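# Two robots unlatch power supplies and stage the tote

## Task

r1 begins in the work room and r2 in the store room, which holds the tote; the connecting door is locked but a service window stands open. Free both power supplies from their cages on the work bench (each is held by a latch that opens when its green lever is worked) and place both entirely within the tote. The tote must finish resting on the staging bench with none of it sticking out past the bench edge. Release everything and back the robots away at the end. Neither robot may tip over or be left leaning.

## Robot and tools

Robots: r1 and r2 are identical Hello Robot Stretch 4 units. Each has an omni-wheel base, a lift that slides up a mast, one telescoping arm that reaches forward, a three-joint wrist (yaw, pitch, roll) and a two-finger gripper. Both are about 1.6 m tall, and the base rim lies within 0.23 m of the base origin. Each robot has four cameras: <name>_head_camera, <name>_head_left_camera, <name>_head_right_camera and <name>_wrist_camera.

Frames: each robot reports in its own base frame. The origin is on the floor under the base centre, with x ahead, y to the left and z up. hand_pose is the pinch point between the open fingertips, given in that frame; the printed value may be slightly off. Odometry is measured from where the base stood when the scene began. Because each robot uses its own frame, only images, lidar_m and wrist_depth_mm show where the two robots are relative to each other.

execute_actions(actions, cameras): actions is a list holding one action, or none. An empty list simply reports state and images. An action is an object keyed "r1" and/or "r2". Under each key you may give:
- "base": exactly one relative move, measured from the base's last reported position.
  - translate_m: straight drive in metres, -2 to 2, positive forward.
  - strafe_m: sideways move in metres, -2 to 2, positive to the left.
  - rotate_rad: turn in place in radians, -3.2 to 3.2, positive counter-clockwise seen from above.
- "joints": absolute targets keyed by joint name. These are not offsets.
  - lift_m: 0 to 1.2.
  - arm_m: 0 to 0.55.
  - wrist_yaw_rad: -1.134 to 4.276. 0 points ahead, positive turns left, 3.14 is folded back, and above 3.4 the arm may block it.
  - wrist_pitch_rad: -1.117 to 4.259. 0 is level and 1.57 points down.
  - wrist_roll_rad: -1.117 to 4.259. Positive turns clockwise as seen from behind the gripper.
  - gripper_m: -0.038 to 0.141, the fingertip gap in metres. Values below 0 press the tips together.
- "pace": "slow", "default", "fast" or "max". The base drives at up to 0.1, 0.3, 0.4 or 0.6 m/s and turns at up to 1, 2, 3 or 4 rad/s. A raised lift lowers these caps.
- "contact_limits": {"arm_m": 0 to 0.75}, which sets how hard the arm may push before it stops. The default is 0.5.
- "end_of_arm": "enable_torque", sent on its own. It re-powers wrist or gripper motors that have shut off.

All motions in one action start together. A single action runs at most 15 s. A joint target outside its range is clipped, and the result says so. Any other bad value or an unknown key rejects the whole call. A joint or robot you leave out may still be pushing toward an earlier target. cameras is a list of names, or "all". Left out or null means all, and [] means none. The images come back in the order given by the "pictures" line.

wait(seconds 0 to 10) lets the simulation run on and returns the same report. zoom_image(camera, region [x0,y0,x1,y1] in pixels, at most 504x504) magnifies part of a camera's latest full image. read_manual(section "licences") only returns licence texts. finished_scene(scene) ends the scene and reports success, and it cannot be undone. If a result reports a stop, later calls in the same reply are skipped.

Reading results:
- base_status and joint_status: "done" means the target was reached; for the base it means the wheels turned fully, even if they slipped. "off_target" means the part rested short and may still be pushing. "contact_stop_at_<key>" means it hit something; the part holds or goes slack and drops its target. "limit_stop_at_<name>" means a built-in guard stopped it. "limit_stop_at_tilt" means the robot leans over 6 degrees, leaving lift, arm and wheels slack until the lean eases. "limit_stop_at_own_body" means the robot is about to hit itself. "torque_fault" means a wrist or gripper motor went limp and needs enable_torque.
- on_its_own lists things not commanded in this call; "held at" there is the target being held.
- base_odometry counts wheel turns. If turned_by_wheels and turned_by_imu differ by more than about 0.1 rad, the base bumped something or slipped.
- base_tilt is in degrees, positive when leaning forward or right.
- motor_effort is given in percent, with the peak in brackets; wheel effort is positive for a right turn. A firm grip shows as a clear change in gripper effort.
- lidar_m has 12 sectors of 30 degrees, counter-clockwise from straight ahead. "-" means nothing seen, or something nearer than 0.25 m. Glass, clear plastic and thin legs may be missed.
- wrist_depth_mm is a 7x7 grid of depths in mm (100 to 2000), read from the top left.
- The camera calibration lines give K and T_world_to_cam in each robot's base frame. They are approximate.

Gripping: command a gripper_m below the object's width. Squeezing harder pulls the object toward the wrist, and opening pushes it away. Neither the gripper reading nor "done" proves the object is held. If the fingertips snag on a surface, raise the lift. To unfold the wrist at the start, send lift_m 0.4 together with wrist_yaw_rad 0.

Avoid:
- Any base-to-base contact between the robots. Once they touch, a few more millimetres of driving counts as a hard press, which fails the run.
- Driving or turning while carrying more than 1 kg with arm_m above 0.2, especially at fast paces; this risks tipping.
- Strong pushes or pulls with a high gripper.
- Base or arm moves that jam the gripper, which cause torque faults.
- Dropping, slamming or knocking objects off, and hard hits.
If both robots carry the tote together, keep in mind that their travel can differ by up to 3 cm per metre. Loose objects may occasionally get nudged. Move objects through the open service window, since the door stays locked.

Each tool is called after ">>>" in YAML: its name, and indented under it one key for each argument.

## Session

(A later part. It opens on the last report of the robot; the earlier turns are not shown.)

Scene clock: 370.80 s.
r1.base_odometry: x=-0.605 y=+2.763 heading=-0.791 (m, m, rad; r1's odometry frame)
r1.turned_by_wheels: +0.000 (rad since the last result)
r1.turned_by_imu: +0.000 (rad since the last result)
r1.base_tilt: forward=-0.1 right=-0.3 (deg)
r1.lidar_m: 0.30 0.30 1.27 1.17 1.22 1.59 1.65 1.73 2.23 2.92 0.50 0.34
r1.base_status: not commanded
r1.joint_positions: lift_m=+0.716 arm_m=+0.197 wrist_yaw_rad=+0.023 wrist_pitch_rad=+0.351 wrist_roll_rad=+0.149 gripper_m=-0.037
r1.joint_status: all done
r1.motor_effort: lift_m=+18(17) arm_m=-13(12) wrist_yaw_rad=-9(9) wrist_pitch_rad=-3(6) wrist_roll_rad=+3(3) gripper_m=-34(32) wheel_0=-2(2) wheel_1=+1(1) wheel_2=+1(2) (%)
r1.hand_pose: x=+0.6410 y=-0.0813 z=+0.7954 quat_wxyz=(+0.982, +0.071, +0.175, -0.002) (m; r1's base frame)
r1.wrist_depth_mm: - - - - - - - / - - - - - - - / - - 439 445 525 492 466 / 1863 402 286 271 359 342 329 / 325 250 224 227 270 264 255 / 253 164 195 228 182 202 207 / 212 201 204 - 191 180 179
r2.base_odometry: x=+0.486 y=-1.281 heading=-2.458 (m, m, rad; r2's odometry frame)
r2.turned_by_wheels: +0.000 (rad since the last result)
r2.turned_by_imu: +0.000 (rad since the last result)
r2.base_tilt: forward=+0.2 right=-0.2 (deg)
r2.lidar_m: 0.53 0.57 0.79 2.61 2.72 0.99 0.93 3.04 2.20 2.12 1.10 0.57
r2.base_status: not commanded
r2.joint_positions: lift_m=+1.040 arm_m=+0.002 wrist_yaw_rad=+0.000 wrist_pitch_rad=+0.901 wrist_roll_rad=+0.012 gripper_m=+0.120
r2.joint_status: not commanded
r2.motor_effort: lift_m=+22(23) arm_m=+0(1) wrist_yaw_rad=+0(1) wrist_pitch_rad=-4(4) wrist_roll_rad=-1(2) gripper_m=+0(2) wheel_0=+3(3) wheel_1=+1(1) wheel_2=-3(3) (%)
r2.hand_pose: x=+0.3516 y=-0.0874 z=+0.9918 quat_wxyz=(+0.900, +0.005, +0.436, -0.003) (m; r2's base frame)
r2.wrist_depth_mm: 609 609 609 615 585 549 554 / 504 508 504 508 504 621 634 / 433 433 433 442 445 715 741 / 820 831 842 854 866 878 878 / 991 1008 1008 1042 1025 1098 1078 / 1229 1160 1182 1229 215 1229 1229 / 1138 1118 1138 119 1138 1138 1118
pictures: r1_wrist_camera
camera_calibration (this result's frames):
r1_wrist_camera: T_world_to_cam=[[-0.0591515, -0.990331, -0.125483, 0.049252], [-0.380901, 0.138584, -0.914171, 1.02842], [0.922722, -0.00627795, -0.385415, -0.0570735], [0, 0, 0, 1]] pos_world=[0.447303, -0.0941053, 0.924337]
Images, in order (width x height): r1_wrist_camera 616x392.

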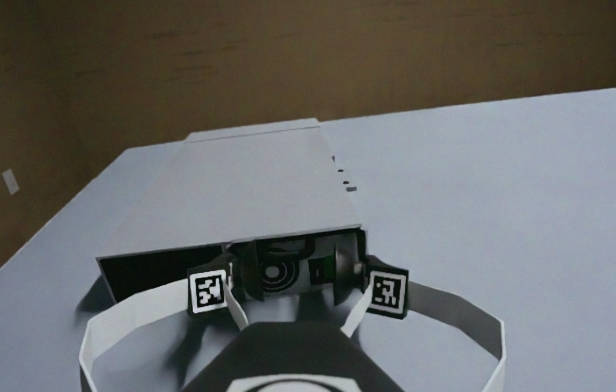

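>>> execute_actions:
  actions:
    - {"r1":{"joints":{"wrist_yaw_rad":-0.005},"pace":"slow"}}
  cameras: ["r1_wrist_camera"]

>>> zoom_image:
  camera: "r1_wrist_camera"
  region: [190, 190, 410, 330]

Scene clock: 371.37 s.
r1.base_odometry: x=-0.605 y=+2.763 heading=-0.791 (m, m, rad; r1's odometry frame)
r1.turned_by_wheels: +0.000 (rad since the last result)
r1.turned_by_imu: +0.000 (rad since the last result)
r1.base_tilt: forward=+0.0 right=-0.4 (deg)
r1.lidar_m: 0.30 0.33 1.26 1.17 1.23 1.61 1.65 1.70 2.22 2.93 0.51 0.32
r1.base_status: not commanded
r1.joint_positions: lift_m=+0.716 arm_m=+0.197 wrist_yaw_rad=+0.001 wrist_pitch_rad=+0.350 wrist_roll_rad=+0.149 gripper_m=-0.037
r1.joint_status: all done
r1.on_its_own: wrist_yaw_rad is at rest, and its effort (-18) is outside its rest range (-13 to +13)
r1.motor_effort: lift_m=+18(18) arm_m=-12(13) wrist_yaw_rad=-18(21) wrist_pitch_rad=-1(3) wrist_roll_rad=+3(2) gripper_m=-32(33) wheel_0=-1(2) wheel_1=+1(1) wheel_2=+3(3) (%)
r1.hand_pose: x=+0.6392 y=-0.0871 z=+0.7954 quat_wxyz=(+0.982, +0.073, +0.174, -0.012) (m; r1's base frame)
r1.wrist_depth_mm: - - - - - - - / - - - - - - - / - - 439 455 521 480 455 / 1983 387 287 272 359 342 325 / 327 247 226 229 270 263 253 / 253 165 198 226 183 202 207 / 206 202 204 - 190 179 179
r2.base_odometry: x=+0.486 y=-1.281 heading=-2.458 (m, m, rad; r2's odometry frame)
r2.turned_by_wheels: +0.000 (rad since the last result)
r2.turned_by_imu: +0.000 (rad since the last result)
r2.base_tilt: forward=+0.2 right=-0.2 (deg)
r2.lidar_m: 0.52 0.54 0.76 2.61 2.72 0.97 0.92 3.05 2.23 2.10 1.12 0.55
r2.base_status: not commanded
r2.joint_positions: lift_m=+1.040 arm_m=+0.002 wrist_yaw_rad=+0.000 wrist_pitch_rad=+0.901 wrist_roll_rad=+0.012 gripper_m=+0.120
r2.joint_status: not commanded
r2.motor_effort: lift_m=+23(23) arm_m=-1(1) wrist_yaw_rad=+0(0) wrist_pitch_rad=-4(4) wrist_roll_rad=-1(1) gripper_m=-1(1) wheel_0=+3(3) wheel_1=+1(1) wheel_2=-3(3) (%)
r2.hand_pose: x=+0.3516 y=-0.0874 z=+0.9918 quat_wxyz=(+0.900, +0.005, +0.436, -0.003) (m; r2's base frame)
r2.wrist_depth_mm: 609 609 615 609 591 554 554 / 504 508 508 504 504 627 640 / 433 436 433 439 442 707 750 / 809 820 831 854 866 866 878 / 976 1008 1025 1042 1025 1078 1078 / 1205 1138 1205 1205 215 1255 1255 / 1138 1118 1160 119 1138 1118 1160
pictures: r1_wrist_camera
camera_calibration (this result's frames):
r1_wrist_camera: T_world_to_cam=[[-0.0801138, -0.988854, -0.125499, 0.0569754], [-0.377698, 0.14663, -0.914245, 1.02726], [0.922457, -0.025843, -0.385235, -0.0570793], [0, 0, 0, 1]] pos_world=[0.445213, -0.0957623, 0.924332]
Images, in order (width x height): r1_wrist_camera 616x392.

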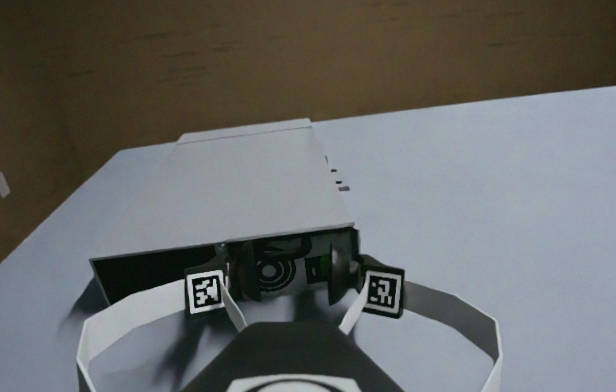

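Region (190, 190, 410, 330) of r1_wrist_camera's 616x392 image, scaled by 2.291; it fills the top 321 rows of this view, and the rest is white.

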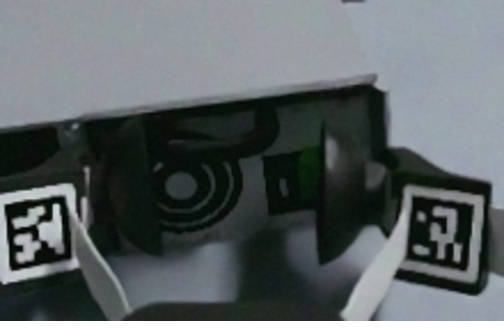

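>>> execute_actions:
  actions:
    - {"r1":{"joints":{"arm_m":0.192},"pace":"slow"}}
  cameras: ["r1_wrist_camera"]

>>> zoom_image:
  camera: "r1_wrist_camera"
  region: [190, 190, 410, 330]

Scene clock: 372.10 s.
r1.base_odometry: x=-0.605 y=+2.763 heading=-0.790 (m, m, rad; r1's odometry frame)
r1.turned_by_wheels: +0.001 (rad since the last result)
r1.turned_by_imu: +0.001 (rad since the last result)
r1.base_tilt: forward=+0.0 right=-0.4 (deg)
r1.lidar_m: 0.30 0.33 1.26 1.17 1.24 1.63 1.64 1.72 2.23 2.92 0.51 0.33
r1.base_status: not commanded
r1.joint_positions: lift_m=+0.716 arm_m=+0.194 wrist_yaw_rad=+0.005 wrist_pitch_rad=+0.351 wrist_roll_rad=+0.150 gripper_m=-0.037
r1.joint_status: all done
r1.on_its_own: wrist_yaw_rad is at rest, and its effort (-32) is outside its rest range (-13 to +13)
r1.motor_effort: lift_m=+18(18) arm_m=-13(12) wrist_yaw_rad=-32(31) wrist_pitch_rad=-3(3) wrist_roll_rad=-2(2) gripper_m=-29(35) wheel_0=+3(3) wheel_1=+2(2) wheel_2=+6(6) (%)
r1.hand_pose: x=+0.6365 y=-0.0860 z=+0.7952 quat_wxyz=(+0.982, +0.073, +0.174, -0.010) (m; r1's base frame)
r1.wrist_depth_mm: - - - - - - - / - - - - - - - / - - 436 445 512 484 455 / 1921 404 285 268 355 342 325 / 324 251 229 230 270 262 253 / 253 163 195 221 182 211 206 / 211 200 204 - 190 177 178
r2.base_odometry: x=+0.486 y=-1.281 heading=-2.458 (m, m, rad; r2's odometry frame)
r2.turned_by_wheels: +0.000 (rad since the last result)
r2.turned_by_imu: +0.000 (rad since the last result)
r2.base_tilt: forward=+0.2 right=-0.2 (deg)
r2.lidar_m: 0.51 0.56 0.78 2.60 2.72 0.99 0.92 3.06 2.19 2.08 1.10 0.56
r2.base_status: not commanded
r2.joint_positions: lift_m=+1.040 arm_m=+0.002 wrist_yaw_rad=+0.000 wrist_pitch_rad=+0.901 wrist_roll_rad=+0.012 gripper_m=+0.120
r2.joint_status: not commanded
r2.motor_effort: lift_m=+23(23) arm_m=+0(0) wrist_yaw_rad=+0(0) wrist_pitch_rad=-4(5) wrist_roll_rad=-1(1) gripper_m=-2(0) wheel_0=+3(3) wheel_1=+1(1) wheel_2=-3(3) (%)
r2.hand_pose: x=+0.3516 y=-0.0874 z=+0.9918 quat_wxyz=(+0.900, +0.005, +0.436, -0.003) (m; r2's base frame)
r2.wrist_depth_mm: 609 603 609 609 585 549 564 / 504 508 504 504 508 621 640 / 433 433 436 439 442 707 741 / 820 820 842 842 866 878 878 / 991 1008 1025 1042 1025 1078 1078 / 1205 1182 1182 1229 215 1229 1229 / 1138 1118 1118 119 1138 1118 1138
pictures: r1_wrist_camera
camera_calibration (this result's frames):
r1_wrist_camera: T_world_to_cam=[[-0.076604, -0.989016, -0.126412, 0.0562843], [-0.378921, 0.146149, -0.913816, 1.02629], [0.922253, -0.022102, -0.385954, -0.0536245], [0, 0, 0, 1]] pos_world=[0.442648, -0.0955098, 0.924254]
Images, in order (width x height): r1_wrist_camera 616x392.

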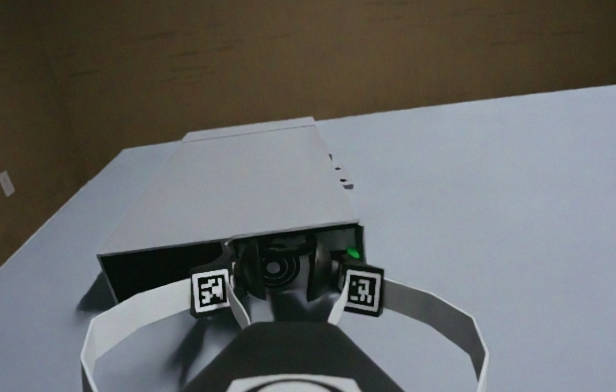

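Region (190, 190, 410, 330) of r1_wrist_camera's 616x392 image, scaled by 2.291; it fills the top 321 rows of this view, and the rest is white.

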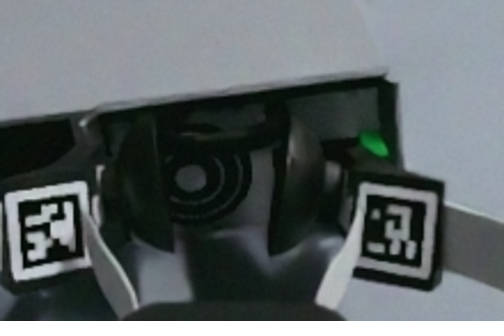

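>>> execute_actions:
  actions:
    - {"r1":{"joints":{"gripper_m":0.045}}}
  cameras: []

>>> execute_actions:
  actions:
    - {"r1":{"joints":{"arm_m":0.13},"pace":"slow"}}
  cameras: []

>>> execute_actions:
  actions:
    - {"r1":{"base":{"strafe_m":0.058},"joints":{"wrist_yaw_rad":-0.33,"wrist_roll_rad":0.03,"wrist_pitch_rad":0.29,"gripper_m":0.014},"pace":"slow"}}
  cameras: []

>>> execute_actions:
  actions:
    - {"r1":{"joints":{"lift_m":0.697,"arm_m":0.185},"pace":"slow"}}
  cameras: ["r1_wrist_camera"]

Scene clock: 375.33 s.
r1.base_odometry: x=-0.605 y=+2.764 heading=-0.791 (m, m, rad; r1's odometry frame)
r1.turned_by_wheels: -0.001 (rad since the last result)
r1.turned_by_imu: +0.007 (rad since the last result)
r1.base_tilt: forward=-0.2 right=-0.4 (deg)
r1.lidar_m: 0.33 0.35 1.24 1.19 1.23 1.62 1.66 1.69 2.25 2.93 0.50 0.34
r1.base_status: not commanded
r1.joint_positions: lift_m=+0.716 arm_m=+0.192 wrist_yaw_rad=-0.011 wrist_pitch_rad=+0.351 wrist_roll_rad=+0.150 gripper_m=+0.045
r1.joint_status: all done
r1.on_its_own: wrist_yaw_rad is at rest, and its effort (+16) is outside its rest range (-13 to +13)
r1.motor_effort: lift_m=+18(18) arm_m=+0(13) wrist_yaw_rad=+16(32) wrist_pitch_rad=-5(6) wrist_roll_rad=-2(2) gripper_m=-1(30) wheel_0=+6(7) wheel_1=+3(6) wheel_2=-8(8) (%)
r1.hand_pose: x=+0.6328 y=-0.0904 z=+0.7951 quat_wxyz=(+0.982, +0.075, +0.174, -0.018) (m; r1's base frame)
r1.wrist_depth_mm: - - - - - - - / - - - - - - - / - - 445 462 521 484 462 / - 389 291 276 362 345 325 / 327 271 235 238 273 266 255 / 257 243 193 191 208 215 209 / 211 202 206 - 187 181 180
r2.base_odometry: x=+0.486 y=-1.281 heading=-2.458 (m, m, rad; r2's odometry frame)
r2.turned_by_wheels: +0.000 (rad since the last result)
r2.turned_by_imu: +0.001 (rad since the last result)
r2.base_tilt: forward=+0.1 right=-0.2 (deg)
r2.lidar_m: 0.54 0.57 0.79 2.58 2.71 0.97 0.92 3.02 2.19 2.10 1.11 0.57
r2.base_status: not commanded
r2.joint_positions: lift_m=+1.040 arm_m=+0.002 wrist_yaw_rad=+0.000 wrist_pitch_rad=+0.901 wrist_roll_rad=+0.012 gripper_m=+0.120
r2.joint_status: not commanded
r2.motor_effort: lift_m=+23(23) arm_m=+0(1) wrist_yaw_rad=+0(0) wrist_pitch_rad=-4(3) wrist_roll_rad=-1(1) gripper_m=-2(0) wheel_0=+3(3) wheel_1=+1(1) wheel_2=-3(3) (%)
r2.hand_pose: x=+0.3516 y=-0.0874 z=+0.9918 quat_wxyz=(+0.900, +0.005, +0.436, -0.003) (m; r2's base frame)
r2.wrist_depth_mm: 609 609 615 609 585 554 559 / 508 504 508 508 508 627 634 / 433 436 436 436 442 715 732 / 820 831 831 842 866 866 878 / 991 1008 1008 1042 1025 1078 1078 / 1229 1182 1182 1205 215 1205 1255 / 1160 1138 1138 119 1138 1138 1118
pictures: none
No camera images: the call's "cameras" was empty. Leave "cameras" out to get every camera's image.

Scene clock: 377.20 s.
r1.base_odometry: x=-0.605 y=+2.763 heading=-0.791 (m, m, rad; r1's odometry frame)
r1.turned_by_wheels: +0.000 (rad since the last result)
r1.turned_by_imu: +0.000 (rad since the last result)
r1.base_tilt: forward=-0.1 right=-0.4 (deg)
r1.lidar_m: 0.34 0.32 1.24 1.17 1.22 1.62 1.64 1.71 2.26 2.94 0.50 0.38
r1.base_status: not commanded
r1.joint_positions: lift_m=+0.716 arm_m=+0.132 wrist_yaw_rad=-0.005 wrist_pitch_rad=+0.352 wrist_roll_rad=+0.150 gripper_m=+0.045
r1.joint_status: all done
r1.motor_effort: lift_m=+18(17) arm_m=-9(10) wrist_yaw_rad=-2(16) wrist_pitch_rad=-8(9) wrist_roll_rad=-2(1) gripper_m=-1(2) wheel_0=+0(6) wheel_1=+2(3) wheel_2=-1(8) (%)
r1.hand_pose: x=+0.5728 y=-0.0887 z=+0.7948 quat_wxyz=(+0.982, +0.074, +0.175, -0.016) (m; r1's base frame)
r1.wrist_depth_mm: - - - - - - - / - - - - - - 759 / - - 433 442 517 480 462 / 1863 382 312 296 359 340 324 / 329 306 287 286 273 262 254 / 252 244 198 219 197 212 207 / 209 199 204 - 187 178 178
r2.base_odometry: x=+0.486 y=-1.281 heading=-2.458 (m, m, rad; r2's odometry frame)
r2.turned_by_wheels: +0.000 (rad since the last result)
r2.turned_by_imu: +0.000 (rad since the last result)
r2.base_tilt: forward=+0.0 right=-0.2 (deg)
r2.lidar_m: 0.52 0.56 0.79 2.61 2.72 0.97 0.90 3.03 2.22 2.11 1.10 0.55
r2.base_status: not commanded
r2.joint_positions: lift_m=+1.040 arm_m=+0.002 wrist_yaw_rad=+0.000 wrist_pitch_rad=+0.901 wrist_roll_rad=+0.012 gripper_m=+0.120
r2.joint_status: not commanded
r2.motor_effort: lift_m=+23(23) arm_m=-1(1) wrist_yaw_rad=+0(1) wrist_pitch_rad=-4(4) wrist_roll_rad=-3(1) gripper_m=-2(1) wheel_0=+3(3) wheel_1=+1(1) wheel_2=-3(3) (%)
r2.hand_pose: x=+0.3516 y=-0.0874 z=+0.9918 quat_wxyz=(+0.900, +0.005, +0.436, -0.003) (m; r2's base frame)
r2.wrist_depth_mm: 609 609 615 609 585 549 559 / 504 508 508 504 500 627 634 / 433 433 433 439 445 707 741 / 809 831 842 854 854 866 891 / 991 1008 1025 1042 1025 1078 1098 / 1205 1182 1182 1229 215 1229 1229 / 1138 1118 1138 119 1138 1118 1138
pictures: none
No camera images: the call's "cameras" was empty. Leave "cameras" out to get every camera's image.

Scene clock: 378.90 s.
r1.base_odometry: x=-0.564 y=+2.804 heading=-0.791 (m, m, rad; r1's odometry frame)
r1.turned_by_wheels: +0.000 (rad since the last result)
r1.turned_by_imu: +0.000 (rad since the last result)
r1.base_tilt: forward=+0.0 right=-0.3 (deg)
r1.lidar_m: 0.31 0.32 1.20 1.13 1.16 1.55 1.65 1.72 2.23 2.99 0.49 0.35
r1.base_status: done
r1.joint_positions: lift_m=+0.716 arm_m=+0.132 wrist_yaw_rad=-0.330 wrist_pitch_rad=+0.293 wrist_roll_rad=+0.030 gripper_m=+0.014
r1.joint_status: all done
r1.motor_effort: lift_m=+18(18) arm_m=-9(9) wrist_yaw_rad=-1(6) wrist_pitch_rad=-8(10) wrist_roll_rad=+0(4) gripper_m=-4(7) wheel_0=-3(4) wheel_1=+1(8) wheel_2=-1(2) (%)
r1.hand_pose: x=+0.5355 y=-0.1722 z=+0.8112 quat_wxyz=(+0.975, +0.039, +0.141, -0.165) (m; r1's base frame)
r1.wrist_depth_mm: - - - - - - - / - - - - - - - / - - 654 741 768 788 809 / 449 355 327 459 459 466 466 / 307 322 312 312 327 330 329 / 250 252 186 209 187 255 254 / 206 202 214 - 209 208 210
r2.base_odometry: x=+0.486 y=-1.281 heading=-2.458 (m, m, rad; r2's odometry frame)
r2.turned_by_wheels: +0.000 (rad since the last result)
r2.turned_by_imu: +0.000 (rad since the last result)
r2.base_tilt: forward=+0.1 right=-0.2 (deg)
r2.lidar_m: 0.52 0.55 0.79 2.61 2.73 0.98 0.93 3.08 2.20 2.11 1.11 0.57
r2.base_status: not commanded
r2.joint_positions: lift_m=+1.040 arm_m=+0.002 wrist_yaw_rad=+0.000 wrist_pitch_rad=+0.901 wrist_roll_rad=+0.012 gripper_m=+0.120
r2.joint_status: not commanded
r2.motor_effort: lift_m=+23(23) arm_m=+0(1) wrist_yaw_rad=+0(0) wrist_pitch_rad=-4(4) wrist_roll_rad=-2(1) gripper_m=-1(1) wheel_0=+3(3) wheel_1=+1(1) wheel_2=-3(3) (%)
r2.hand_pose: x=+0.3516 y=-0.0874 z=+0.9918 quat_wxyz=(+0.900, +0.005, +0.436, -0.003) (m; r2's base frame)
r2.wrist_depth_mm: 609 603 615 609 591 554 559 / 504 504 504 508 504 627 634 / 433 430 433 439 442 707 741 / 820 831 842 854 866 866 878 / 991 991 1008 1042 1008 1098 1078 / 1205 1160 1205 1229 216 1229 1229 / 1138 1118 1138 119 1138 1138 1138
pictures: none
No camera images: the call's "cameras" was empty. Leave "cameras" out to get every camera's image.

Scene clock: 380.67 s.
r1.base_odometry: x=-0.564 y=+2.804 heading=-0.791 (m, m, rad; r1's odometry frame)
r1.turned_by_wheels: +0.000 (rad since the last result)
r1.turned_by_imu: +0.000 (rad since the last result)
r1.base_tilt: forward=+0.0 right=-0.3 (deg)
r1.lidar_m: 0.32 0.36 1.20 1.13 1.18 1.52 1.64 1.68 2.23 2.96 0.51 0.32
r1.base_status: not commanded
r1.joint_positions: lift_m=+0.697 arm_m=+0.183 wrist_yaw_rad=-0.330 wrist_pitch_rad=+0.292 wrist_roll_rad=+0.030 gripper_m=+0.014
r1.joint_status: all done
r1.motor_effort: lift_m=+17(19) arm_m=+9(13) wrist_yaw_rad=-2(1) wrist_pitch_rad=-8(8) wrist_roll_rad=-4(3) gripper_m=-4(5) wheel_0=-3(3) wheel_1=+1(1) wheel_2=-1(1) (%)
r1.hand_pose: x=+0.5873 y=-0.1722 z=+0.7923 quat_wxyz=(+0.975, +0.039, +0.141, -0.165) (m; r1's base frame)
r1.wrist_depth_mm: - - - - - - - / - - - - - - - / - 449 508 661 676 676 691 / 368 273 276 402 404 404 413 / 267 283 262 274 291 290 291 / 221 223 186 208 187 226 224 / 182 178 190 - 185 183 189
r2.base_odometry: x=+0.486 y=-1.281 heading=-2.458 (m, m, rad; r2's odometry frame)
r2.turned_by_wheels: +0.000 (rad since the last result)
r2.turned_by_imu: +0.000 (rad since the last result)
r2.base_tilt: forward=+0.2 right=-0.2 (deg)
r2.lidar_m: 0.53 0.54 0.77 2.62 2.73 0.96 0.91 3.05 2.20 2.11 1.12 0.56
r2.base_status: not commanded
r2.joint_positions: lift_m=+1.040 arm_m=+0.002 wrist_yaw_rad=+0.000 wrist_pitch_rad=+0.901 wrist_roll_rad=+0.012 gripper_m=+0.120
r2.joint_status: not commanded
r2.motor_effort: lift_m=+23(23) arm_m=+0(1) wrist_yaw_rad=+0(0) wrist_pitch_rad=-3(3) wrist_roll_rad=+0(3) gripper_m=+0(1) wheel_0=+3(3) wheel_1=+1(1) wheel_2=-3(3) (%)
r2.hand_pose: x=+0.3516 y=-0.0874 z=+0.9918 quat_wxyz=(+0.900, +0.005, +0.436, -0.003) (m; r2's base frame)
r2.wrist_depth_mm: 609 609 615 615 591 554 559 / 508 508 500 508 504 621 634 / 433 433 433 439 445 707 732 / 809 820 831 854 854 878 878 / 991 1025 1025 1060 1008 1078 1078 / 1182 1160 1182 1229 215 1229 1229 / 1138 1118 1138 119 1138 1138 1138
pictures: r1_wrist_camera
camera_calibration (this result's frames):
r1_wrist_camera: T_world_to_cam=[[-0.361506, -0.932214, -0.017011, 0.0573181], [-0.299932, 0.133548, -0.944567, 0.99344], [0.88281, -0.336365, -0.327879, -0.0882782], [0, 0, 0, 1]] pos_world=[0.396618, -0.108933, 0.910401]
Images, in order (width x height): r1_wrist_camera 616x392.

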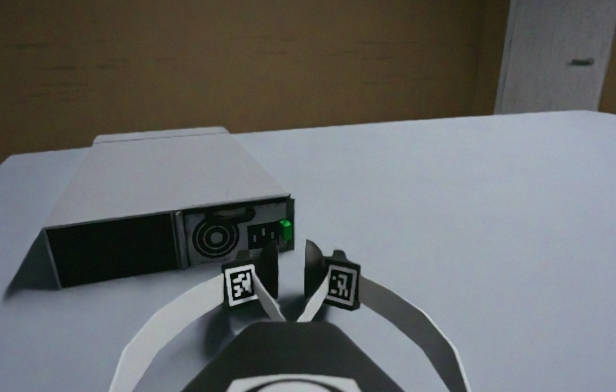

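>>> execute_actions:
  actions:
    - {"r1":{"base":{"strafe_m":-0.003},"joints":{"arm_m":0.203},"pace":"slow","contact_limits":{"arm_m":0.2}}}
  cameras: ["r1_wrist_camera"]

>>> zoom_image:
  camera: "r1_wrist_camera"
  region: [190, 190, 410, 330]

Scene clock: 381.97 s.
r1.base_odometry: x=-0.566 y=+2.802 heading=-0.791 (m, m, rad; r1's odometry frame)
r1.turned_by_wheels: +0.000 (rad since the last result)
r1.turned_by_imu: +0.000 (rad since the last result)
r1.base_tilt: forward=+0.0 right=-0.4 (deg)
r1.lidar_m: 0.30 0.36 1.23 1.12 1.16 1.53 1.65 1.72 2.26 2.98 0.48 0.32
r1.base_status: done
r1.joint_positions: lift_m=+0.697 arm_m=+0.201 wrist_yaw_rad=-0.330 wrist_pitch_rad=+0.292 wrist_roll_rad=+0.030 gripper_m=+0.014
r1.joint_status: all done
r1.motor_effort: lift_m=+17(17) arm_m=+9(9) wrist_yaw_rad=-1(3) wrist_pitch_rad=-9(7) wrist_roll_rad=-2(2) gripper_m=-4(5) wheel_0=+1(2) wheel_1=-2(7) wheel_2=+0(2) (%)
r1.contact_limits: arm_m 0.2
r1.hand_pose: x=+0.6053 y=-0.1722 z=+0.7923 quat_wxyz=(+0.975, +0.039, +0.141, -0.165) (m; r1's base frame)
r1.wrist_depth_mm: - - - - - - - / - - - - - - - / - 439 585 654 676 676 691 / 355 272 274 404 407 413 415 / 253 267 244 259 290 290 290 / 218 222 186 208 187 226 224 / 182 178 190 - 184 183 189
r2.base_odometry: x=+0.486 y=-1.281 heading=-2.458 (m, m, rad; r2's odometry frame)
r2.turned_by_wheels: +0.000 (rad since the last result)
r2.turned_by_imu: +0.000 (rad since the last result)
r2.base_tilt: forward=+0.1 right=-0.3 (deg)
r2.lidar_m: 0.53 0.58 0.81 2.60 2.69 0.97 0.92 3.04 2.20 2.12 1.11 0.58
r2.base_status: not commanded
r2.joint_positions: lift_m=+1.040 arm_m=+0.002 wrist_yaw_rad=+0.000 wrist_pitch_rad=+0.901 wrist_roll_rad=+0.012 gripper_m=+0.120
r2.joint_status: not commanded
r2.motor_effort: lift_m=+22(23) arm_m=+0(0) wrist_yaw_rad=+0(0) wrist_pitch_rad=-3(4) wrist_roll_rad=-2(2) gripper_m=+0(0) wheel_0=+2(3) wheel_1=+1(1) wheel_2=-3(3) (%)
r2.hand_pose: x=+0.3516 y=-0.0874 z=+0.9918 quat_wxyz=(+0.900, +0.005, +0.436, -0.003) (m; r2's base frame)
r2.wrist_depth_mm: 609 609 609 609 585 549 559 / 508 508 508 508 504 627 640 / 433 436 436 436 445 707 741 / 820 831 842 854 866 878 878 / 991 1008 1008 1042 1025 1078 1078 / 1205 1182 1205 1205 215 1229 1255 / 1160 1138 1118 119 1138 1118 1138
pictures: r1_wrist_camera
camera_calibration (this result's frames):
r1_wrist_camera: T_world_to_cam=[[-0.361517, -0.93221, -0.017011, 0.063829], [-0.29993, 0.133551, -0.944567, 0.998838], [0.882807, -0.336374, -0.327879, -0.104167], [0, 0, 0, 1]] pos_world=[0.414617, -0.108933, 0.910401]
Images, in order (width x height): r1_wrist_camera 616x392.

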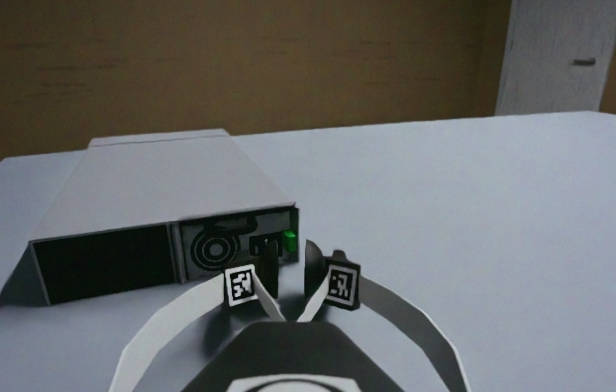

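Region (190, 190, 410, 330) of r1_wrist_camera's 616x392 image, scaled by 2.291; it fills the top 321 rows of this view, and the rest is white.

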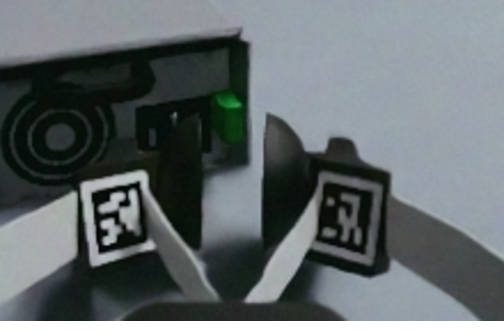

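>>> execute_actions:
  actions:
    - {"r1":{"joints":{"arm_m":0.216},"pace":"slow","contact_limits":{"arm_m":0.2}}}
  cameras: ["r1_wrist_camera"]

>>> zoom_image:
  camera: "r1_wrist_camera"
  region: [190, 190, 410, 330]

Scene clock: 383.07 s.
r1.base_odometry: x=-0.566 y=+2.802 heading=-0.791 (m, m, rad; r1's odometry frame)
r1.turned_by_wheels: +0.000 (rad since the last result)
r1.turned_by_imu: +0.000 (rad since the last result)
r1.base_tilt: forward=+0.0 right=-0.4 (deg)
r1.lidar_m: 0.31 0.35 1.20 1.11 1.16 1.54 1.65 1.71 2.24 2.97 0.51 0.35
r1.base_status: not commanded
r1.joint_positions: lift_m=+0.697 arm_m=+0.214 wrist_yaw_rad=-0.330 wrist_pitch_rad=+0.292 wrist_roll_rad=+0.030 gripper_m=+0.014
r1.joint_status: all done
r1.motor_effort: lift_m=+17(17) arm_m=+9(8) wrist_yaw_rad=-2(2) wrist_pitch_rad=-8(10) wrist_roll_rad=+0(1) gripper_m=-4(4) wheel_0=+1(1) wheel_1=-1(1) wheel_2=+0(0) (%)
r1.contact_limits: arm_m 0.2
r1.hand_pose: x=+0.6183 y=-0.1722 z=+0.7923 quat_wxyz=(+0.975, +0.039, +0.141, -0.165) (m; r1's base frame)
r1.wrist_depth_mm: - - - - - - - / - - - - - - - / - 442 585 661 661 683 699 / 353 273 273 404 407 407 410 / 231 256 232 249 291 291 291 / 218 222 185 207 187 226 224 / 182 178 190 - 185 183 189
r2.base_odometry: x=+0.486 y=-1.281 heading=-2.458 (m, m, rad; r2's odometry frame)
r2.turned_by_wheels: +0.000 (rad since the last result)
r2.turned_by_imu: +0.000 (rad since the last result)
r2.base_tilt: forward=+0.1 right=-0.2 (deg)
r2.lidar_m: 0.54 0.57 0.78 2.61 2.69 1.00 0.93 3.02 2.19 2.11 1.11 0.57
r2.base_status: not commanded
r2.joint_positions: lift_m=+1.040 arm_m=+0.002 wrist_yaw_rad=+0.000 wrist_pitch_rad=+0.901 wrist_roll_rad=+0.012 gripper_m=+0.120
r2.joint_status: not commanded
r2.motor_effort: lift_m=+23(23) arm_m=-1(1) wrist_yaw_rad=+0(0) wrist_pitch_rad=-3(4) wrist_roll_rad=-1(2) gripper_m=-1(1) wheel_0=+3(3) wheel_1=+1(1) wheel_2=-3(2) (%)
r2.hand_pose: x=+0.3516 y=-0.0874 z=+0.9918 quat_wxyz=(+0.900, +0.005, +0.436, -0.003) (m; r2's base frame)
r2.wrist_depth_mm: 609 609 609 609 585 554 564 / 504 508 508 504 504 627 640 / 433 433 433 439 445 707 741 / 809 831 842 842 866 878 891 / 991 991 1025 1060 1025 1078 1098 / 1205 1182 1182 1229 216 1229 1229 / 1160 1118 1138 119 1118 1138 1138
pictures: r1_wrist_camera
camera_calibration (this result's frames):
r1_wrist_camera: T_world_to_cam=[[-0.361518, -0.93221, -0.017011, 0.0685297], [-0.29993, 0.133552, -0.944567, 1.00274], [0.882806, -0.336376, -0.327879, -0.115645], [0, 0, 0, 1]] pos_world=[0.427618, -0.108933, 0.910401]
Images, in order (width x height): r1_wrist_camera 616x392.

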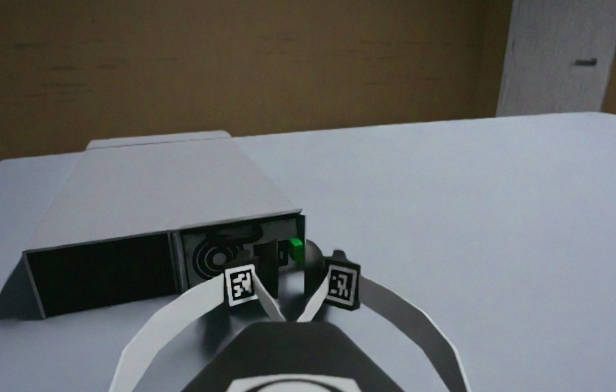

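Region (190, 190, 410, 330) of r1_wrist_camera's 616x392 image, scaled by 2.291; it fills the top 321 rows of this view, and the rest is white.

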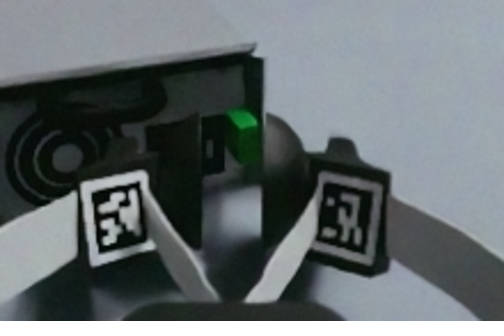

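>>> execute_actions:
  actions:
    - {"r1":{"base":{"strafe_m":0.003},"joints":{"arm_m":0.222,"gripper_m":0.010},"pace":"slow","contact_limits":{"arm_m":0.25}}}
  cameras: []

>>> execute_actions:
  actions:
    - {"r1":{"base":{"strafe_m":0.007},"joints":{"gripper_m":0.005},"pace":"slow"}}
  cameras: ["r1_wrist_camera"]

>>> zoom_image:
  camera: "r1_wrist_camera"
  region: [190, 190, 410, 330]

Scene clock: 383.97 s.
r1.base_odometry: x=-0.564 y=+2.804 heading=-0.791 (m, m, rad; r1's odometry frame)
r1.turned_by_wheels: +0.000 (rad since the last result)
r1.turned_by_imu: +0.000 (rad since the last result)
r1.base_tilt: forward=-0.1 right=-0.3 (deg)
r1.lidar_m: 0.31 0.34 1.17 1.14 1.16 1.52 1.66 1.69 2.24 2.99 0.49 0.29
r1.base_status: done
r1.joint_positions: lift_m=+0.697 arm_m=+0.220 wrist_yaw_rad=-0.330 wrist_pitch_rad=+0.292 wrist_roll_rad=+0.030 gripper_m=+0.010
r1.joint_status: all done
r1.motor_effort: lift_m=+17(17) arm_m=+9(13) wrist_yaw_rad=-1(3) wrist_pitch_rad=-8(7) wrist_roll_rad=-2(3) gripper_m=-5(5) wheel_0=-3(5) wheel_1=+1(5) wheel_2=+0(0) (%)
r1.contact_limits: arm_m 0.25
r1.hand_pose: x=+0.6243 y=-0.1722 z=+0.7923 quat_wxyz=(+0.975, +0.039, +0.141, -0.165) (m; r1's base frame)
r1.wrist_depth_mm: - - - - - - - / - - - - - - - / - 439 525 661 668 691 699 / 366 271 273 404 404 407 413 / 218 256 222 247 290 289 291 / 217 220 187 193 208 225 225 / 183 175 190 - 184 183 189
r2.base_odometry: x=+0.486 y=-1.281 heading=-2.458 (m, m, rad; r2's odometry frame)
r2.turned_by_wheels: +0.000 (rad since the last result)
r2.turned_by_imu: +0.000 (rad since the last result)
r2.base_tilt: forward=+0.1 right=-0.2 (deg)
r2.lidar_m: 0.53 0.57 0.80 2.59 2.70 0.98 0.91 3.05 2.18 2.11 1.12 0.57
r2.base_status: not commanded
r2.joint_positions: lift_m=+1.040 arm_m=+0.002 wrist_yaw_rad=+0.000 wrist_pitch_rad=+0.901 wrist_roll_rad=+0.012 gripper_m=+0.120
r2.joint_status: not commanded
r2.motor_effort: lift_m=+22(23) arm_m=-1(0) wrist_yaw_rad=+0(0) wrist_pitch_rad=-3(3) wrist_roll_rad=-4(2) gripper_m=+0(0) wheel_0=+3(3) wheel_1=+1(1) wheel_2=-3(3) (%)
r2.hand_pose: x=+0.3516 y=-0.0874 z=+0.9918 quat_wxyz=(+0.900, +0.005, +0.436, -0.003) (m; r2's base frame)
r2.wrist_depth_mm: 609 609 603 609 591 554 564 / 504 508 504 504 508 627 640 / 433 433 430 436 442 707 741 / 809 820 831 854 854 878 878 / 991 1008 1042 1042 1025 1098 1098 / 1205 1160 1205 1255 216 1255 1229 / 1138 1118 1138 119 1138 1138 1138
pictures: none
No camera images: the call's "cameras" was empty. Leave "cameras" out to get every camera's image.

Scene clock: 384.73 s.
r1.base_odometry: x=-0.559 y=+2.809 heading=-0.791 (m, m, rad; r1's odometry frame)
r1.turned_by_wheels: +0.000 (rad since the last result)
r1.turned_by_imu: +0.000 (rad since the last result)
r1.base_tilt: forward=+0.0 right=-0.4 (deg)
r1.lidar_m: 0.30 1.73 1.20 1.12 1.16 1.55 1.66 1.72 2.23 2.99 0.49 0.31
r1.base_status: done
r1.joint_positions: lift_m=+0.697 arm_m=+0.220 wrist_yaw_rad=-0.330 wrist_pitch_rad=+0.292 wrist_roll_rad=+0.030 gripper_m=+0.005
r1.joint_status: all done
r1.motor_effort: lift_m=+17(17) arm_m=+9(9) wrist_yaw_rad=-1(1) wrist_pitch_rad=-9(7) wrist_roll_rad=-1(2) gripper_m=-7(6) wheel_0=-1(9) wheel_1=+0(1) wheel_2=+0(1) (%)
r1.hand_pose: x=+0.6243 y=-0.1722 z=+0.7923 quat_wxyz=(+0.975, +0.039, +0.141, -0.165) (m; r1's base frame)
r1.wrist_depth_mm: - - - - - - - / - - - - - - - / - 445 449 661 668 676 699 / 379 272 273 373 402 410 413 / 246 255 227 236 290 291 291 / 218 220 186 194 208 226 224 / 182 176 189 - 185 183 189
r2.base_odometry: x=+0.486 y=-1.281 heading=-2.458 (m, m, rad; r2's odometry frame)
r2.turned_by_wheels: +0.000 (rad since the last result)
r2.turned_by_imu: +0.000 (rad since the last result)
r2.base_tilt: forward=+0.2 right=-0.2 (deg)
r2.lidar_m: 0.53 0.56 0.76 2.62 2.72 0.96 0.93 3.06 2.19 2.09 1.11 0.58
r2.base_status: not commanded
r2.joint_positions: lift_m=+1.040 arm_m=+0.002 wrist_yaw_rad=+0.000 wrist_pitch_rad=+0.901 wrist_roll_rad=+0.012 gripper_m=+0.120
r2.joint_status: not commanded
r2.motor_effort: lift_m=+23(23) arm_m=+0(0) wrist_yaw_rad=+0(0) wrist_pitch_rad=-4(4) wrist_roll_rad=-1(2) gripper_m=+0(0) wheel_0=+3(3) wheel_1=+1(1) wheel_2=-3(3) (%)
r2.hand_pose: x=+0.3516 y=-0.0874 z=+0.9918 quat_wxyz=(+0.900, +0.005, +0.436, -0.003) (m; r2's base frame)
r2.wrist_depth_mm: 609 603 609 615 597 549 559 / 504 504 508 508 504 627 634 / 433 436 433 436 445 707 741 / 820 820 831 854 866 878 878 / 991 1008 1025 1042 1025 1078 1098 / 1205 1160 1182 1229 215 1229 1229 / 1160 1118 1138 119 1138 1138 1138
pictures: r1_wrist_camera
camera_calibration (this result's frames):
r1_wrist_camera: T_world_to_cam=[[-0.361564, -0.932192, -0.017011, 0.0707159], [-0.299924, 0.133567, -0.944566, 1.00453], [0.882789, -0.336419, -0.327879, -0.120933], [0, 0, 0, 1]] pos_world=[0.43361, -0.108935, 0.910401]
Images, in order (width x height): r1_wrist_camera 616x392.

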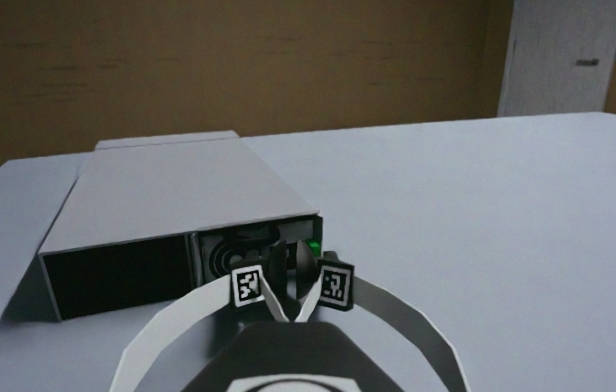

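Region (190, 190, 410, 330) of r1_wrist_camera's 616x392 image, scaled by 2.291; it fills the top 321 rows of this view, and the rest is white.

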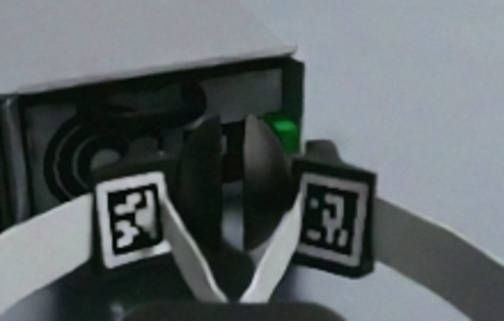

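>>> execute_actions:
  actions:
    - {"r1":{"joints":{"arm_m":0.212},"pace":"slow"}}
  cameras: []

>>> execute_actions:
  actions:
    - {"r1":{"base":{"strafe_m":-0.014},"joints":{"gripper_m":0.014},"pace":"slow"}}
  cameras: []

>>> execute_actions:
  actions:
    - {"r1":{"joints":{"arm_m":0.231},"pace":"slow","contact_limits":{"arm_m":0.2}}}
  cameras: ["r1_wrist_camera"]

>>> zoom_image:
  camera: "r1_wrist_camera"
  region: [190, 190, 410, 330]

Scene clock: 389.67 s.
r1.base_odometry: x=-0.559 y=+2.809 heading=-0.791 (m, m, rad; r1's odometry frame)
r1.turned_by_wheels: +0.000 (rad since the last result)
r1.turned_by_imu: +0.000 (rad since the last result)
r1.base_tilt: forward=-0.1 right=-0.3 (deg)
r1.lidar_m: 0.32 1.69 1.19 1.11 1.17 1.54 1.66 1.71 2.25 2.99 0.50 0.33
r1.base_status: not commanded
r1.joint_positions: lift_m=+0.697 arm_m=+0.214 wrist_yaw_rad=-0.330 wrist_pitch_rad=+0.292 wrist_roll_rad=+0.030 gripper_m=+0.005
r1.joint_status: all done
r1.motor_effort: lift_m=+17(17) arm_m=-9(9) wrist_yaw_rad=-1(2) wrist_pitch_rad=-9(8) wrist_roll_rad=-2(1) gripper_m=-4(4) wheel_0=-1(1) wheel_1=+0(0) wheel_2=+0(0) (%)
r1.hand_pose: x=+0.6175 y=-0.1722 z=+0.7923 quat_wxyz=(+0.975, +0.039, +0.141, -0.165) (m; r1's base frame)
r1.wrist_depth_mm: - - - - - - - / - - - - - - - / - 445 449 661 668 683 699 / 382 272 273 373 404 404 410 / 254 267 234 250 290 290 291 / 219 222 185 195 208 225 224 / 182 175 190 - 184 183 189
r2.base_odometry: x=+0.486 y=-1.281 heading=-2.458 (m, m, rad; r2's odometry frame)
r2.turned_by_wheels: +0.000 (rad since the last result)
r2.turned_by_imu: +0.001 (rad since the last result)
r2.base_tilt: forward=+0.1 right=-0.2 (deg)
r2.lidar_m: 0.52 0.56 0.80 2.60 2.72 0.96 0.91 3.07 2.20 2.11 1.12 0.56
r2.base_status: not commanded
r2.joint_positions: lift_m=+1.040 arm_m=+0.002 wrist_yaw_rad=+0.000 wrist_pitch_rad=+0.901 wrist_roll_rad=+0.012 gripper_m=+0.120
r2.joint_status: not commanded
r2.motor_effort: lift_m=+22(23) arm_m=-1(0) wrist_yaw_rad=+0(0) wrist_pitch_rad=-4(4) wrist_roll_rad=-3(2) gripper_m=+0(1) wheel_0=+3(3) wheel_1=+1(1) wheel_2=-2(3) (%)
r2.hand_pose: x=+0.3516 y=-0.0874 z=+0.9918 quat_wxyz=(+0.900, +0.005, +0.436, -0.003) (m; r2's base frame)
r2.wrist_depth_mm: 609 609 609 609 591 554 559 / 504 508 508 508 504 627 634 / 433 433 436 439 442 707 750 / 809 831 831 831 866 878 891 / 991 1008 1025 1060 1025 1078 1078 / 1205 1160 1182 1229 216 1229 1229 / 1118 1138 1138 119 1138 1118 1138
pictures: none
No camera images: the call's "cameras" was empty. Leave "cameras" out to get every camera's image.

Scene clock: 390.63 s.
r1.base_odometry: x=-0.569 y=+2.799 heading=-0.791 (m, m, rad; r1's odometry frame)
r1.turned_by_wheels: +0.000 (rad since the last result)
r1.turned_by_imu: +0.000 (rad since the last result)
r1.base_tilt: forward=-0.1 right=-0.4 (deg)
r1.lidar_m: 0.31 0.32 1.19 1.12 1.17 1.53 1.67 1.72 2.27 2.98 0.49 0.30
r1.base_status: done
r1.joint_positions: lift_m=+0.697 arm_m=+0.214 wrist_yaw_rad=-0.330 wrist_pitch_rad=+0.292 wrist_roll_rad=+0.030 gripper_m=+0.014
r1.joint_status: all done
r1.motor_effort: lift_m=+17(17) arm_m=-9(9) wrist_yaw_rad=-2(1) wrist_pitch_rad=-8(8) wrist_roll_rad=-3(1) gripper_m=-6(5) wheel_0=+2(3) wheel_1=-1(2) wheel_2=-1(1) (%)
r1.hand_pose: x=+0.6175 y=-0.1722 z=+0.7923 quat_wxyz=(+0.975, +0.039, +0.141, -0.165) (m; r1's base frame)
r1.wrist_depth_mm: - - - - - - - / - - - - - - - / - 445 580 668 661 683 699 / 330 273 272 399 404 407 413 / 223 254 232 250 293 291 291 / 218 222 185 207 187 225 224 / 182 178 190 - 184 183 189
r2.base_odometry: x=+0.486 y=-1.281 heading=-2.458 (m, m, rad; r2's odometry frame)
r2.turned_by_wheels: +0.000 (rad since the last result)
r2.turned_by_imu: +0.000 (rad since the last result)
r2.base_tilt: forward=+0.1 right=-0.2 (deg)
r2.lidar_m: 0.54 0.58 0.80 2.62 2.72 0.94 0.91 3.08 2.19 2.11 1.12 0.56
r2.base_status: not commanded
r2.joint_positions: lift_m=+1.040 arm_m=+0.002 wrist_yaw_rad=+0.000 wrist_pitch_rad=+0.901 wrist_roll_rad=+0.012 gripper_m=+0.120
r2.joint_status: not commanded
r2.motor_effort: lift_m=+23(23) arm_m=+0(1) wrist_yaw_rad=+0(0) wrist_pitch_rad=-4(4) wrist_roll_rad=-3(2) gripper_m=-1(0) wheel_0=+3(3) wheel_1=+1(1) wheel_2=-3(3) (%)
r2.hand_pose: x=+0.3516 y=-0.0874 z=+0.9918 quat_wxyz=(+0.900, +0.005, +0.436, -0.003) (m; r2's base frame)
r2.wrist_depth_mm: 609 609 615 603 591 554 559 / 508 508 504 508 508 627 634 / 433 433 433 436 442 715 741 / 820 820 831 842 854 878 891 / 991 1008 1008 1042 1025 1078 1098 / 1205 1160 1205 1229 216 1229 1229 / 1138 1118 1138 119 1118 1138 1138
pictures: none
No camera images: the call's "cameras" was empty. Leave "cameras" out to get every camera's image.

Scene clock: 391.80 s.
r1.base_odometry: x=-0.569 y=+2.799 heading=-0.791 (m, m, rad; r1's odometry frame)
r1.turned_by_wheels: +0.000 (rad since the last result)
r1.turned_by_imu: +0.000 (rad since the last result)
r1.base_tilt: forward=-0.1 right=-0.3 (deg)
r1.lidar_m: 0.31 0.36 1.22 1.13 1.16 1.54 1.67 1.72 2.22 2.97 0.48 0.34
r1.base_status: not commanded
r1.joint_positions: lift_m=+0.697 arm_m=+0.229 wrist_yaw_rad=-0.334 wrist_pitch_rad=+0.295 wrist_roll_rad=+0.030 gripper_m=+0.014
r1.joint_status: all done
r1.motor_effort: lift_m=+17(17) arm_m=+12(13) wrist_yaw_rad=+10(9) wrist_pitch_rad=-15(14) wrist_roll_rad=-2(1) gripper_m=-4(5) wheel_0=+2(2) wheel_1=-1(1) wheel_2=-2(2) (%)
r1.contact_limits: arm_m 0.2
r1.hand_pose: x=+0.6318 y=-0.1730 z=+0.7916 quat_wxyz=(+0.975, +0.039, +0.142, -0.167) (m; r1's base frame)
r1.wrist_depth_mm: - - - - - - - / - - - - - - - / - 433 574 647 654 668 676 / 317 267 267 394 402 402 404 / 210 250 217 232 286 287 286 / 207 218 185 206 187 224 222 / 181 177 188 - 183 181 187
r2.base_odometry: x=+0.486 y=-1.281 heading=-2.458 (m, m, rad; r2's odometry frame)
r2.turned_by_wheels: +0.000 (rad since the last result)
r2.turned_by_imu: +0.000 (rad since the last result)
r2.base_tilt: forward=+0.1 right=-0.2 (deg)
r2.lidar_m: 0.55 0.57 0.80 2.62 2.71 0.96 0.92 3.06 2.22 2.11 1.13 0.55
r2.base_status: not commanded
r2.joint_positions: lift_m=+1.040 arm_m=+0.002 wrist_yaw_rad=+0.000 wrist_pitch_rad=+0.901 wrist_roll_rad=+0.012 gripper_m=+0.120
r2.joint_status: not commanded
r2.motor_effort: lift_m=+23(23) arm_m=+0(1) wrist_yaw_rad=+0(0) wrist_pitch_rad=-5(4) wrist_roll_rad=-2(0) gripper_m=-1(1) wheel_0=+3(3) wheel_1=+1(1) wheel_2=-3(3) (%)
r2.hand_pose: x=+0.3516 y=-0.0874 z=+0.9918 quat_wxyz=(+0.900, +0.005, +0.436, -0.003) (m; r2's base frame)
r2.wrist_depth_mm: 603 609 609 609 591 549 559 / 504 508 504 508 504 634 640 / 433 433 433 439 442 707 750 / 820 831 831 842 866 866 891 / 1008 1008 1025 1042 1025 1078 1098 / 1205 1182 1205 1229 215 1205 1255 / 1138 1118 1138 119 1138 1138 1160
pictures: r1_wrist_camera
camera_calibration (this result's frames):
r1_wrist_camera: T_world_to_cam=[[-0.365152, -0.9308, -0.0166131, 0.0748351], [-0.301772, 0.135229, -0.943741, 1.00702], [0.88068, -0.339595, -0.330269, -0.125414], [0, 0, 0, 1]] pos_world=[0.441667, -0.109112, 0.910189]
Images, in order (width x height): r1_wrist_camera 616x392.

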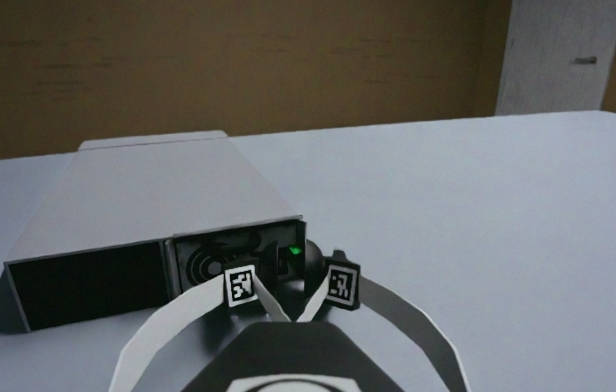

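Region (190, 190, 410, 330) of r1_wrist_camera's 616x392 image, scaled by 2.291; it fills the top 321 rows of this view, and the rest is white.

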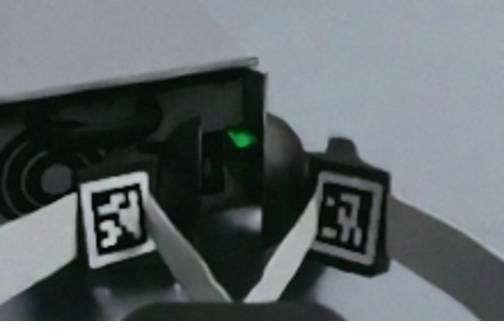

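>>> execute_actions:
  actions:
    - {"r1":{"joints":{"arm_m":0.225,"gripper_m":0.005},"pace":"slow"}}
  cameras: []

>>> execute_actions:
  actions:
    - {"r1":{"base":{"strafe_m":0.008},"joints":{"arm_m":0.229},"pace":"slow"}}
  cameras: ["r1_wrist_camera"]

>>> zoom_image:
  camera: "r1_wrist_camera"
  region: [190, 190, 410, 330]

Scene clock: 392.83 s.
r1.base_odometry: x=-0.569 y=+2.799 heading=-0.792 (m, m, rad; r1's odometry frame)
r1.turned_by_wheels: +0.000 (rad since the last result)
r1.turned_by_imu: +0.000 (rad since the last result)
r1.base_tilt: forward=+0.0 right=-0.3 (deg)
r1.lidar_m: 0.28 0.32 1.21 1.12 1.15 1.53 1.65 1.71 2.24 2.99 0.48 0.34
r1.base_status: not commanded
r1.joint_positions: lift_m=+0.697 arm_m=+0.227 wrist_yaw_rad=-0.332 wrist_pitch_rad=+0.293 wrist_roll_rad=+0.030 gripper_m=+0.005
r1.joint_status: all done
r1.motor_effort: lift_m=+17(17) arm_m=-9(9) wrist_yaw_rad=+4(10) wrist_pitch_rad=-11(15) wrist_roll_rad=-2(2) gripper_m=-5(6) wheel_0=+1(2) wheel_1=-1(1) wheel_2=-2(2) (%)
r1.hand_pose: x=+0.6301 y=-0.1726 z=+0.7920 quat_wxyz=(+0.975, +0.039, +0.142, -0.166) (m; r1's base frame)
r1.wrist_depth_mm: - - - - - - - / - - - - - - - / - 439 574 654 661 676 691 / 317 268 272 399 399 404 407 / 213 252 219 233 287 289 289 / 208 219 185 191 206 224 223 / 181 175 187 - 183 182 189
r2.base_odometry: x=+0.486 y=-1.281 heading=-2.458 (m, m, rad; r2's odometry frame)
r2.turned_by_wheels: +0.000 (rad since the last result)
r2.turned_by_imu: +0.000 (rad since the last result)
r2.base_tilt: forward=+0.2 right=-0.2 (deg)
r2.lidar_m: 0.54 0.56 0.80 2.61 2.72 0.98 0.92 3.05 2.18 2.11 1.12 0.57
r2.base_status: not commanded
r2.joint_positions: lift_m=+1.040 arm_m=+0.002 wrist_yaw_rad=+0.000 wrist_pitch_rad=+0.901 wrist_roll_rad=+0.012 gripper_m=+0.120
r2.joint_status: not commanded
r2.motor_effort: lift_m=+23(23) arm_m=+0(0) wrist_yaw_rad=+0(0) wrist_pitch_rad=-4(4) wrist_roll_rad=-3(2) gripper_m=-1(1) wheel_0=+3(3) wheel_1=+1(1) wheel_2=-3(3) (%)
r2.hand_pose: x=+0.3516 y=-0.0874 z=+0.9918 quat_wxyz=(+0.900, +0.005, +0.436, -0.003) (m; r2's base frame)
r2.wrist_depth_mm: 609 609 609 609 585 554 559 / 504 508 512 504 508 627 634 / 430 436 433 439 445 707 741 / 809 831 842 854 854 878 878 / 991 1008 1025 1042 1008 1078 1098 / 1205 1160 1205 1205 216 1229 1255 / 1138 1118 1138 119 1138 1138 1138
pictures: none
No camera images: the call's "cameras" was empty. Leave "cameras" out to get every camera's image.

Scene clock: 393.63 s.
r1.base_odometry: x=-0.563 y=+2.805 heading=-0.792 (m, m, rad; r1's odometry frame)
r1.turned_by_wheels: -0.001 (rad since the last result)
r1.turned_by_imu: -0.001 (rad since the last result)
r1.base_tilt: forward=-0.1 right=-0.3 (deg)
r1.lidar_m: 0.30 0.34 1.21 1.12 1.18 1.53 1.64 1.70 2.21 2.97 0.46 0.30
r1.base_status: done
r1.joint_positions: lift_m=+0.697 arm_m=+0.227 wrist_yaw_rad=-0.334 wrist_pitch_rad=+0.293 wrist_roll_rad=+0.030 gripper_m=+0.005
r1.joint_status: all done
r1.motor_effort: lift_m=+17(17) arm_m=+9(9) wrist_yaw_rad=+10(10) wrist_pitch_rad=-11(10) wrist_roll_rad=-2(2) gripper_m=-6(6) wheel_0=-5(5) wheel_1=+0(3) wheel_2=-2(1) (%)
r1.hand_pose: x=+0.6305 y=-0.1731 z=+0.7920 quat_wxyz=(+0.975, +0.039, +0.142, -0.167) (m; r1's base frame)
r1.wrist_depth_mm: - - - - - - - / - - - - - - - / - 436 580 647 661 683 707 / 336 270 271 404 402 402 407 / 216 252 219 235 287 289 289 / 209 218 185 193 206 224 224 / 181 174 188 - 183 183 188
r2.base_odometry: x=+0.486 y=-1.281 heading=-2.458 (m, m, rad; r2's odometry frame)
r2.turned_by_wheels: +0.000 (rad since the last result)
r2.turned_by_imu: +0.000 (rad since the last result)
r2.base_tilt: forward=+0.1 right=-0.2 (deg)
r2.lidar_m: 0.53 0.56 0.78 2.61 2.73 0.96 0.93 3.03 2.18 2.11 1.12 0.57
r2.base_status: not commanded
r2.joint_positions: lift_m=+1.040 arm_m=+0.002 wrist_yaw_rad=+0.000 wrist_pitch_rad=+0.901 wrist_roll_rad=+0.012 gripper_m=+0.120
r2.joint_status: not commanded
r2.motor_effort: lift_m=+23(23) arm_m=-1(0) wrist_yaw_rad=+0(0) wrist_pitch_rad=-4(4) wrist_roll_rad=-2(2) gripper_m=-1(2) wheel_0=+3(3) wheel_1=+1(1) wheel_2=-3(3) (%)
r2.hand_pose: x=+0.3516 y=-0.0874 z=+0.9918 quat_wxyz=(+0.900, +0.005, +0.436, -0.003) (m; r2's base frame)
r2.wrist_depth_mm: 609 609 609 615 585 554 559 / 504 508 504 508 508 627 634 / 433 430 433 436 442 715 732 / 831 831 842 854 854 866 878 / 991 1008 1025 1060 1008 1078 1098 / 1205 1160 1182 1229 215 1229 1281 / 1138 1118 1138 119 1138 1118 1160
pictures: r1_wrist_camera
camera_calibration (this result's frames):
r1_wrist_camera: T_world_to_cam=[[-0.365148, -0.9308, -0.0166808, 0.0743685], [-0.30027, 0.134717, -0.944293, 1.00646], [0.881195, -0.339798, -0.328683, -0.125747], [0, 0, 0, 1]] pos_world=[0.440174, -0.109094, 0.910305]
Images, in order (width x height): r1_wrist_camera 616x392.

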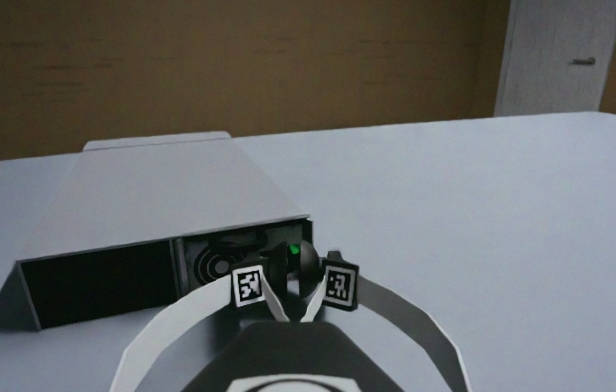

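Region (190, 190, 410, 330) of r1_wrist_camera's 616x392 image, scaled by 2.291; it fills the top 321 rows of this view, and the rest is white.

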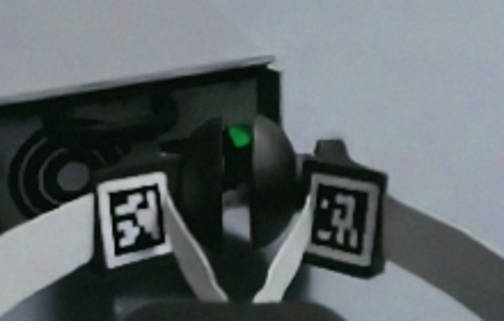

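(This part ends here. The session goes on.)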